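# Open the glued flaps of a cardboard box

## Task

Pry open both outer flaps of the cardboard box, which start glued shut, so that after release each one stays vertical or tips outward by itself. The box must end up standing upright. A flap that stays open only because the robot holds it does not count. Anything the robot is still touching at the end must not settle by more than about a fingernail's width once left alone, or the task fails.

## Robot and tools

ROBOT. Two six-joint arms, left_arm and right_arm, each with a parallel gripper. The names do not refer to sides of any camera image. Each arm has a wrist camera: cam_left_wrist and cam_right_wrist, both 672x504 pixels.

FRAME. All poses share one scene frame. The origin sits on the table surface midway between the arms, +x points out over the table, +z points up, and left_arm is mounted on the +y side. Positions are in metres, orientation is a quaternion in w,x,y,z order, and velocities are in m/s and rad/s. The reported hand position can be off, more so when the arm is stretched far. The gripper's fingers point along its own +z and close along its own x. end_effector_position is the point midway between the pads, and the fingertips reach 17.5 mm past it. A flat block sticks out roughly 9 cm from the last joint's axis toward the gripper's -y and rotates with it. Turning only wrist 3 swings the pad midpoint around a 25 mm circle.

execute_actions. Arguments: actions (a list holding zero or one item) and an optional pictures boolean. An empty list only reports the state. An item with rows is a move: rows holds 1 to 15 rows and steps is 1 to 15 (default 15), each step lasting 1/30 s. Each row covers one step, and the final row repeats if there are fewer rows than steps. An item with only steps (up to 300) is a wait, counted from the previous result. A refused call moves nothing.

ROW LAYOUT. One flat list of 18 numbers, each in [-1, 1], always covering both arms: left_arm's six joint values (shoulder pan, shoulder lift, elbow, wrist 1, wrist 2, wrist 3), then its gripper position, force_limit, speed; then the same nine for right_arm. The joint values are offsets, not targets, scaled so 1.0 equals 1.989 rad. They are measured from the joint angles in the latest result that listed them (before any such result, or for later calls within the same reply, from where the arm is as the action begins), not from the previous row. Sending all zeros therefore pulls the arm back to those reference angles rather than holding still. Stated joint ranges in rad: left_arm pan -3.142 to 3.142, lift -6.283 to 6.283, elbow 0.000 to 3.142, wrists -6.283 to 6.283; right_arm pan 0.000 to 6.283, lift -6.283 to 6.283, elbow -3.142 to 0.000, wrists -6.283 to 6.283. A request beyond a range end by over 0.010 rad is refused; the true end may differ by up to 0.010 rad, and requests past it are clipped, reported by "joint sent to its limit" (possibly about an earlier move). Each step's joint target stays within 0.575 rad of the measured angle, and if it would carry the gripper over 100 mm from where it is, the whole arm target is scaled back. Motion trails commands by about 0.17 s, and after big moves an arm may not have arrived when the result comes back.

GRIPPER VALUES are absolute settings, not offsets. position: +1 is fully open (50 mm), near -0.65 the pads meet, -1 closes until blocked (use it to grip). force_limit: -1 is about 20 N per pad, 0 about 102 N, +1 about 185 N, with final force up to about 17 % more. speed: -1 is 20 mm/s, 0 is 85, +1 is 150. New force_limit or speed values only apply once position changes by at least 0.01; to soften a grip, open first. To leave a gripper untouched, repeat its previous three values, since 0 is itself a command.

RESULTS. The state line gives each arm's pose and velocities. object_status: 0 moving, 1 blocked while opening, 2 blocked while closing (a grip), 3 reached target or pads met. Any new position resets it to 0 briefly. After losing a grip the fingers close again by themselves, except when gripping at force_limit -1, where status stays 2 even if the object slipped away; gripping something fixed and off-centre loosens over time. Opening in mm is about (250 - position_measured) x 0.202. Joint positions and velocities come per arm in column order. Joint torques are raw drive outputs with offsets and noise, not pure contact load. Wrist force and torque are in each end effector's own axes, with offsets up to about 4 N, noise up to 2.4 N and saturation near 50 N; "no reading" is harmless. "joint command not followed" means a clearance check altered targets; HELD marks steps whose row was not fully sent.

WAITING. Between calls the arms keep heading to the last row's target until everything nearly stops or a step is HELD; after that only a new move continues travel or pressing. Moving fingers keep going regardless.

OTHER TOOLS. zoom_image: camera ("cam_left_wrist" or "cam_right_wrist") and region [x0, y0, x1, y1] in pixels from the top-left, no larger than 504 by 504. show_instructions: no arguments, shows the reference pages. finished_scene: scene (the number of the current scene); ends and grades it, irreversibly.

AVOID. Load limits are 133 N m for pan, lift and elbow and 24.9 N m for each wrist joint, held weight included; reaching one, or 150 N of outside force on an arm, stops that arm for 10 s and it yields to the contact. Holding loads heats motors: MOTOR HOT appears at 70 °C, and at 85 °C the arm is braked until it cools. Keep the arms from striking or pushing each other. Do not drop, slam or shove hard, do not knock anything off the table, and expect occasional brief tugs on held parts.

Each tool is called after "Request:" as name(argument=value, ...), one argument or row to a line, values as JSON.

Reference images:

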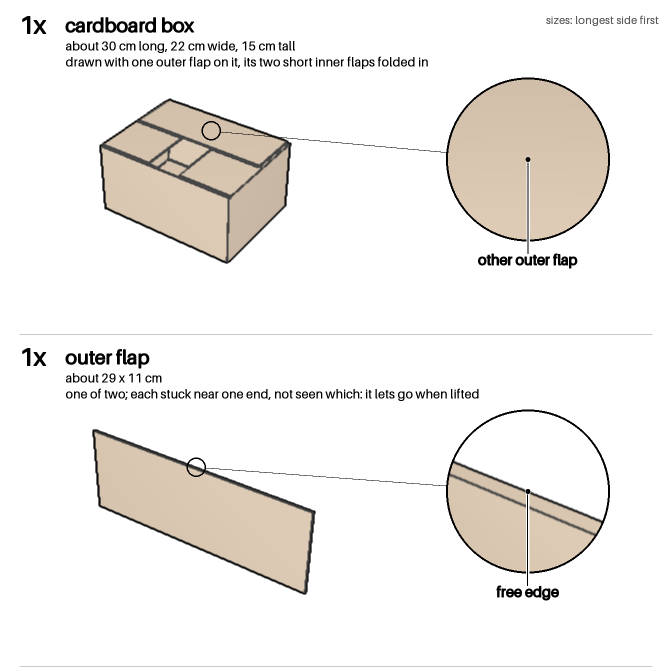

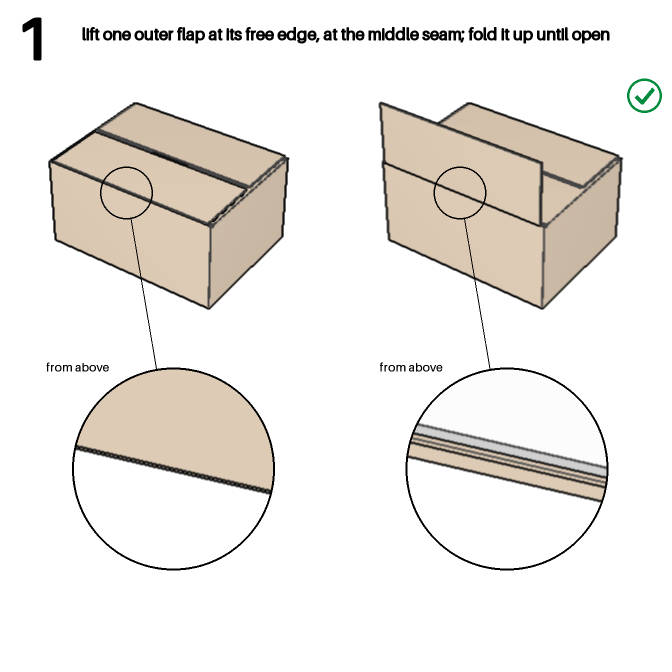

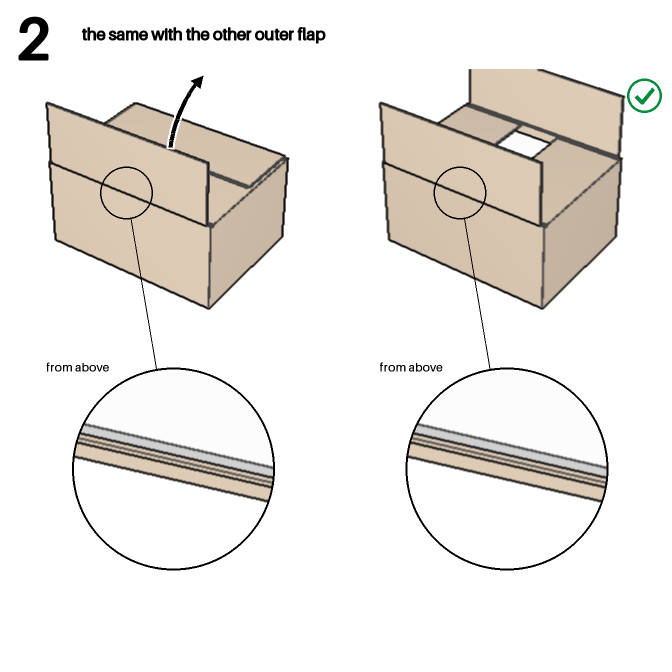

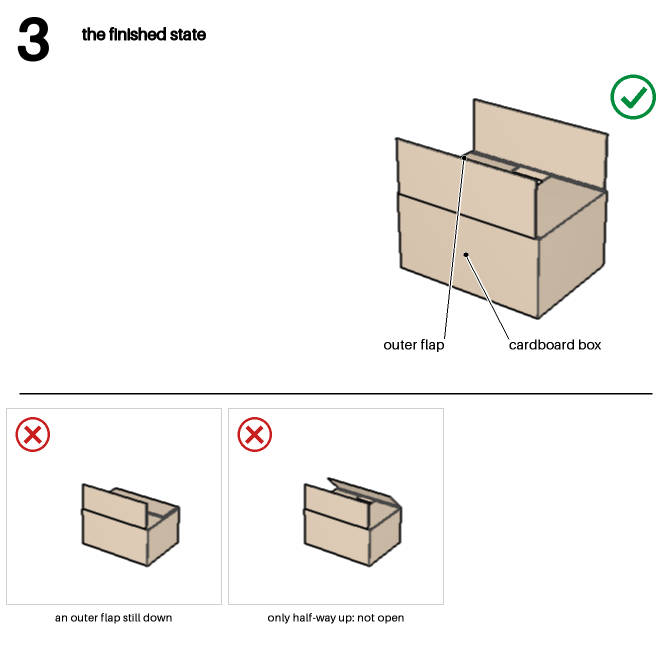

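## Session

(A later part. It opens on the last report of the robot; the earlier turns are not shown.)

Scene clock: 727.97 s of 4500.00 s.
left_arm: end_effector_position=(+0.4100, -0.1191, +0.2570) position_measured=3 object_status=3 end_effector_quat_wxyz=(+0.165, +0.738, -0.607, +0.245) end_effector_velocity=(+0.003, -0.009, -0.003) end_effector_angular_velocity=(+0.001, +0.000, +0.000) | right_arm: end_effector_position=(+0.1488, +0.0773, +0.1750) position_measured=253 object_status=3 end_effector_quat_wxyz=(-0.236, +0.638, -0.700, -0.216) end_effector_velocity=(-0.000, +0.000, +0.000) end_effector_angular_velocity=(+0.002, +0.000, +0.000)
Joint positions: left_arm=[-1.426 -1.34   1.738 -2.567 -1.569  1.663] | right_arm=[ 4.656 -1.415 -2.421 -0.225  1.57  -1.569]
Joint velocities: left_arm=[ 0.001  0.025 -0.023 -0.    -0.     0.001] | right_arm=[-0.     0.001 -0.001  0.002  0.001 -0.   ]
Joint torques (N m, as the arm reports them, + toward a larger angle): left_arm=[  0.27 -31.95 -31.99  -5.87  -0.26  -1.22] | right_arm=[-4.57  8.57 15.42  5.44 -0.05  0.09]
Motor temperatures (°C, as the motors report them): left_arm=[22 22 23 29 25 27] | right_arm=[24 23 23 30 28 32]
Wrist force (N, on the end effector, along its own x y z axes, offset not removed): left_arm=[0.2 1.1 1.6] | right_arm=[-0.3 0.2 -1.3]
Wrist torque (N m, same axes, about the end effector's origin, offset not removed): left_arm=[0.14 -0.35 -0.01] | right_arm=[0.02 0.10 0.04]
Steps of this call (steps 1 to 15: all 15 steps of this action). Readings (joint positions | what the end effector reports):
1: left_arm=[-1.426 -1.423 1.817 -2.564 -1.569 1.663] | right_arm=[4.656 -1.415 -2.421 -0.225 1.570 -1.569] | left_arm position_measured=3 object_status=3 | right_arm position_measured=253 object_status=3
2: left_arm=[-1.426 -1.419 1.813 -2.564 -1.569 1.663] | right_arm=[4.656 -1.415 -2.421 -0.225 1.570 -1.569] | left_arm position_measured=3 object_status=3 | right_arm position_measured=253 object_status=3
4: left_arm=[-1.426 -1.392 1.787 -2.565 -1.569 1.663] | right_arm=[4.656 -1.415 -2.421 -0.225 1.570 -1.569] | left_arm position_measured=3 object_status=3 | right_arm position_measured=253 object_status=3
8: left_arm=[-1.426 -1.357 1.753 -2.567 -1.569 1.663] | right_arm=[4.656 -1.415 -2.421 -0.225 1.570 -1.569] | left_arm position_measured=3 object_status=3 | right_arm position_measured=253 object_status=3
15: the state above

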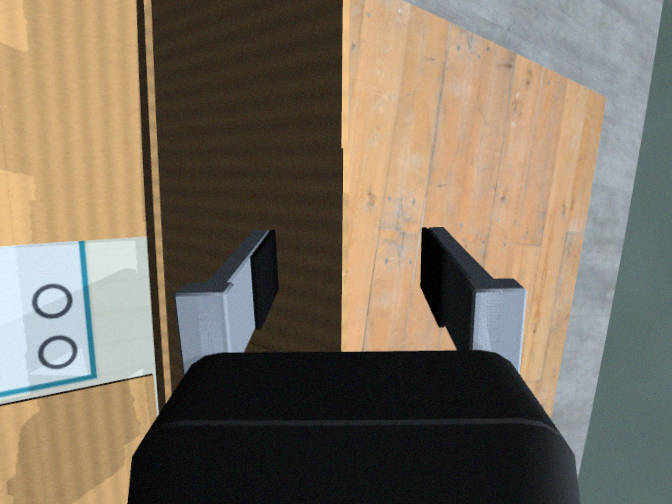

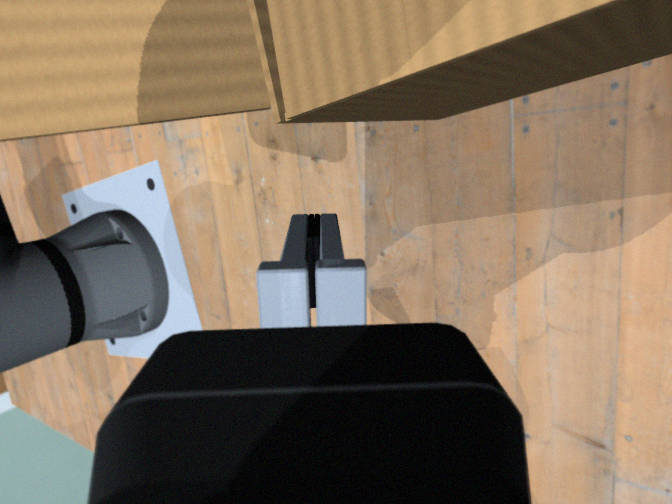

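Retreat up and back, look down.

Request:
execute_actions(
  actions=[
    {"rows":[[0,-0.08,0,0.08,0,0,1,0,0,0,0,0,0,0,0,-1,0,0]]},
  ],
  pictures=false,
)

Request:
execute_actions(
  actions=[
    {"rows":[[0,0,-0.1,0.35,0,0,1,0,0,0,0,0,0,0,0,-1,0,0]]},
  ],
  pictures=false,
)

Request:
execute_actions(
  actions=[
    {"steps":40},
  ],
)

Scene clock: 734.00 s of 4500.00 s.
left_arm: end_effector_position=(+0.3972, -0.0759, +0.3235) position_measured=3 object_status=3 end_effector_quat_wxyz=(+0.165, +0.738, -0.607, +0.245) end_effector_velocity=(-0.005, +0.017, +0.021) end_effector_angular_velocity=(+0.000, +0.000, +0.001) | right_arm: end_effector_position=(+0.1488, +0.0773, +0.1750) position_measured=253 object_status=3 end_effector_quat_wxyz=(-0.236, +0.638, -0.700, -0.216) end_effector_velocity=(-0.000, +0.000, +0.000) end_effector_angular_velocity=(+0.001, -0.000, +0.000)
Joint positions: left_arm=[-1.426 -1.492  1.737 -2.415 -1.569  1.663] | right_arm=[ 4.656 -1.415 -2.421 -0.225  1.57  -1.569]
Joint velocities: left_arm=[ 0.001 -0.052  0.001  0.052  0.    -0.   ] | right_arm=[ 0.  0.  0.  0. -0. -0.]
Joint torques (N m, as the arm reports them, + toward a larger angle): left_arm=[  0.25 -38.28 -18.99  -2.5   -0.22  -1.37] | right_arm=[-3.78  9.77 16.6   5.3   0.07 -0.08]
Motor temperatures (°C, as the motors report them): left_arm=[22 22 23 29 25 27] | right_arm=[24 23 23 30 28 32]
Wrist force (N, on the end effector, along its own x y z axes, offset not removed): left_arm=[-0.2 -0.9 3.9] | right_arm=[-0.9 -2.4 -0.3]
Wrist torque (N m, same axes, about the end effector's origin, offset not removed): left_arm=[0.10 -0.05 0.02] | right_arm=[-0.36 0.14 -0.09]
Steps of this call (steps 1 to 15: the robot went on to your last target; steps 16 to 90: nothing new was sent; then 2.53 s passed at rest; steps 91 to 105: all 15 steps of this action). Readings (joint positions | what the end effector reports):
91: left_arm=[-1.426 -1.337 1.735 -2.568 -1.569 1.663] | right_arm=[4.656 -1.415 -2.421 -0.225 1.570 -1.569] | left_arm position_measured=3 object_status=3 | right_arm position_measured=253 object_status=3
92: left_arm=[-1.426 -1.340 1.735 -2.564 -1.569 1.663] | right_arm=[4.656 -1.415 -2.421 -0.225 1.570 -1.569] | left_arm position_measured=3 object_status=3 | right_arm position_measured=253 object_status=3
94: left_arm=[-1.426 -1.380 1.736 -2.524 -1.569 1.663] | right_arm=[4.656 -1.415 -2.421 -0.225 1.570 -1.569] | left_arm position_measured=3 object_status=3 | right_arm position_measured=253 object_status=3
98: left_arm=[-1.426 -1.457 1.737 -2.450 -1.569 1.663] | right_arm=[4.656 -1.415 -2.421 -0.225 1.570 -1.569] | left_arm position_measured=3 object_status=3 | right_arm position_measured=253 object_status=3
105: the state above

Scene clock: 734.50 s of 4500.00 s.
left_arm: end_effector_position=(+0.3739, +0.0031, +0.3119) position_measured=3 object_status=3 end_effector_quat_wxyz=(+0.045, +0.770, -0.633, +0.067) end_effector_velocity=(-0.032, +0.109, -0.038) end_effector_angular_velocity=(+0.437, +0.129, +0.000) | right_arm: end_effector_position=(+0.1488, +0.0773, +0.1750) position_measured=253 object_status=3 end_effector_quat_wxyz=(-0.236, +0.638, -0.700, -0.216) end_effector_velocity=(-0.000, +0.001, +0.001) end_effector_angular_velocity=(+0.002, +0.000, +0.000)
Joint positions: left_arm=[-1.426 -1.493  1.548 -1.788 -1.569  1.663] | right_arm=[ 4.656 -1.415 -2.421 -0.225  1.57  -1.569]
Joint velocities: left_arm=[-0.     0.001 -0.073  0.528 -0.    -0.001] | right_arm=[ 0.    -0.001  0.001  0.001  0.    -0.   ]
Joint torques (N m, as the arm reports them, + toward a larger angle): left_arm=[ -0.23 -23.96 -31.76  -1.97  -0.23  -1.32] | right_arm=[-5.94  8.42 17.53  5.47  0.05 -0.22]
Motor temperatures (°C, as the motors report them): left_arm=[22 22 23 29 25 27] | right_arm=[24 23 23 30 28 32]
Wrist force (N, on the end effector, along its own x y z axes, offset not removed): left_arm=[0.0 -3.1 2.9] | right_arm=[0.7 -2.7 2.4]
Wrist torque (N m, same axes, about the end effector's origin, offset not removed): left_arm=[-0.31 0.11 0.07] | right_arm=[-0.25 -0.09 -0.01]
Steps of this call (steps 1 to 15: all 15 steps of this action). Readings (joint positions | what the end effector reports):
1: left_arm=[-1.426 -1.494 1.737 -2.413 -1.569 1.663] | right_arm=[4.656 -1.415 -2.421 -0.225 1.570 -1.569] | left_arm position_measured=3 object_status=3 | right_arm position_measured=253 object_status=3
2: left_arm=[-1.426 -1.495 1.735 -2.409 -1.569 1.663] | right_arm=[4.656 -1.415 -2.421 -0.225 1.570 -1.569] | left_arm position_measured=3 object_status=3 | right_arm position_measured=253 object_status=3
4: left_arm=[-1.426 -1.494 1.690 -2.359 -1.569 1.663] | right_arm=[4.656 -1.415 -2.421 -0.225 1.570 -1.569] | left_arm position_measured=3 object_status=3 | right_arm position_measured=253 object_status=3
8: left_arm=[-1.426 -1.493 1.594 -2.115 -1.569 1.663] | right_arm=[4.656 -1.415 -2.421 -0.225 1.570 -1.569] | left_arm position_measured=3 object_status=3 | right_arm position_measured=253 object_status=3
15: the state above

Scene clock: 735.83 s of 4500.00 s.
left_arm: end_effector_position=(+0.3697, +0.0176, +0.3074) position_measured=3 object_status=3 end_effector_quat_wxyz=(+0.028, +0.771, -0.634, +0.043) end_effector_velocity=(-0.001, -0.001, +0.001) end_effector_angular_velocity=(-0.002, -0.001, -0.003) | right_arm: end_effector_position=(+0.1488, +0.0773, +0.1750) position_measured=253 object_status=3 end_effector_quat_wxyz=(-0.236, +0.638, -0.700, -0.216) end_effector_velocity=(-0.000, +0.000, +0.001) end_effector_angular_velocity=(+0.002, -0.000, +0.000)
Joint positions: left_arm=[-1.426 -1.492  1.539 -1.719 -1.569  1.663] | right_arm=[ 4.656 -1.415 -2.421 -0.225  1.57  -1.569]
Joint velocities: left_arm=[-0.002 -0.    -0.002 -0.    -0.     0.001] | right_arm=[ 0.     0.002  0.001 -0.     0.    -0.   ]
Joint torques (N m, as the arm reports them, + toward a larger angle): left_arm=[  0.24 -24.81 -32.4   -1.75  -0.23  -1.24] | right_arm=[-3.78  9.54 16.52  5.42  0.08  0.04]
Motor temperatures (°C, as the motors report them): left_arm=[22 22 23 29 25 27] | right_arm=[24 23 23 30 28 32]
Wrist force (N, on the end effector, along its own x y z axes, offset not removed): left_arm=[-1.0 1.8 2.5] | right_arm=[-1.0 -1.4 -1.4]
Wrist torque (N m, same axes, about the end effector's origin, offset not removed): left_arm=[0.26 0.05 -0.05] | right_arm=[-0.21 0.23 -0.04]
Steps of this call (steps 1 to 30: the robot went on to your last target; steps 31 to 40: nothing new was sent). Readings (joint positions | what the end effector reports):
1: left_arm=[-1.426 -1.493 1.546 -1.772 -1.569 1.663] | right_arm=[4.656 -1.415 -2.421 -0.225 1.570 -1.569] | left_arm position_measured=3 object_status=3 | right_arm position_measured=253 object_status=3
2: left_arm=[-1.426 -1.493 1.544 -1.760 -1.569 1.663] | right_arm=[4.656 -1.415 -2.421 -0.225 1.570 -1.569] | left_arm position_measured=3 object_status=3 | right_arm position_measured=253 object_status=3
4: left_arm=[-1.426 -1.493 1.542 -1.743 -1.569 1.663] | right_arm=[4.656 -1.415 -2.421 -0.225 1.570 -1.569] | left_arm position_measured=3 object_status=3 | right_arm position_measured=253 object_status=3
8: left_arm=[-1.426 -1.492 1.540 -1.728 -1.569 1.663] | right_arm=[4.656 -1.415 -2.421 -0.225 1.570 -1.569] | left_arm position_measured=3 object_status=3 | right_arm position_measured=253 object_status=3
40: the state above
All arms were judged still, so your last target was given up. Only a new action makes them travel on or press farther. Fingers that are still opening or closing keep moving.

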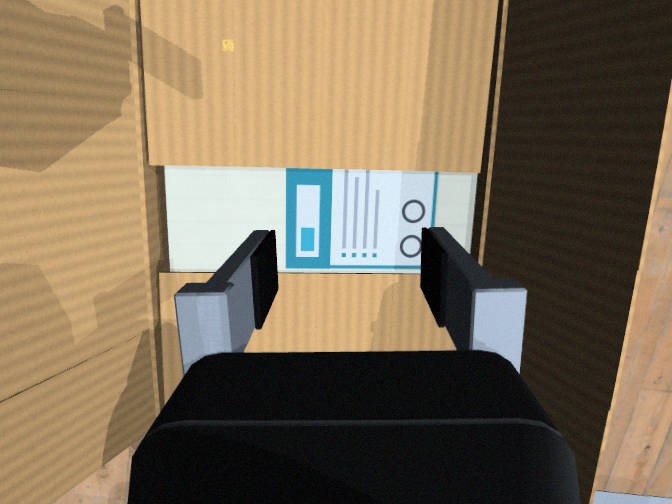

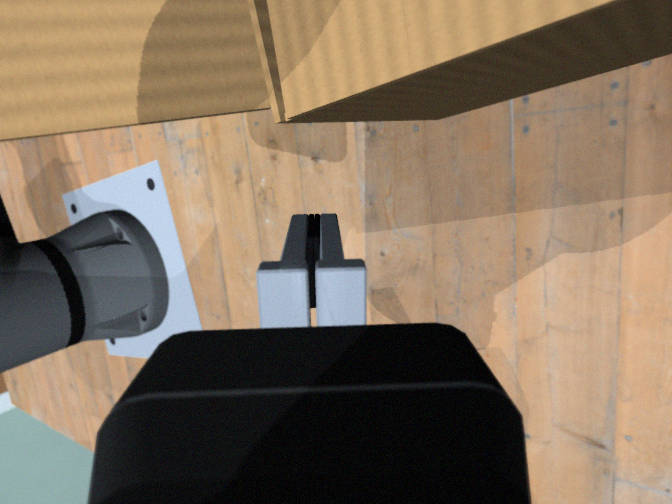

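Request:
finished_scene(
  scene=1,
)

The scene is finished: the task was done.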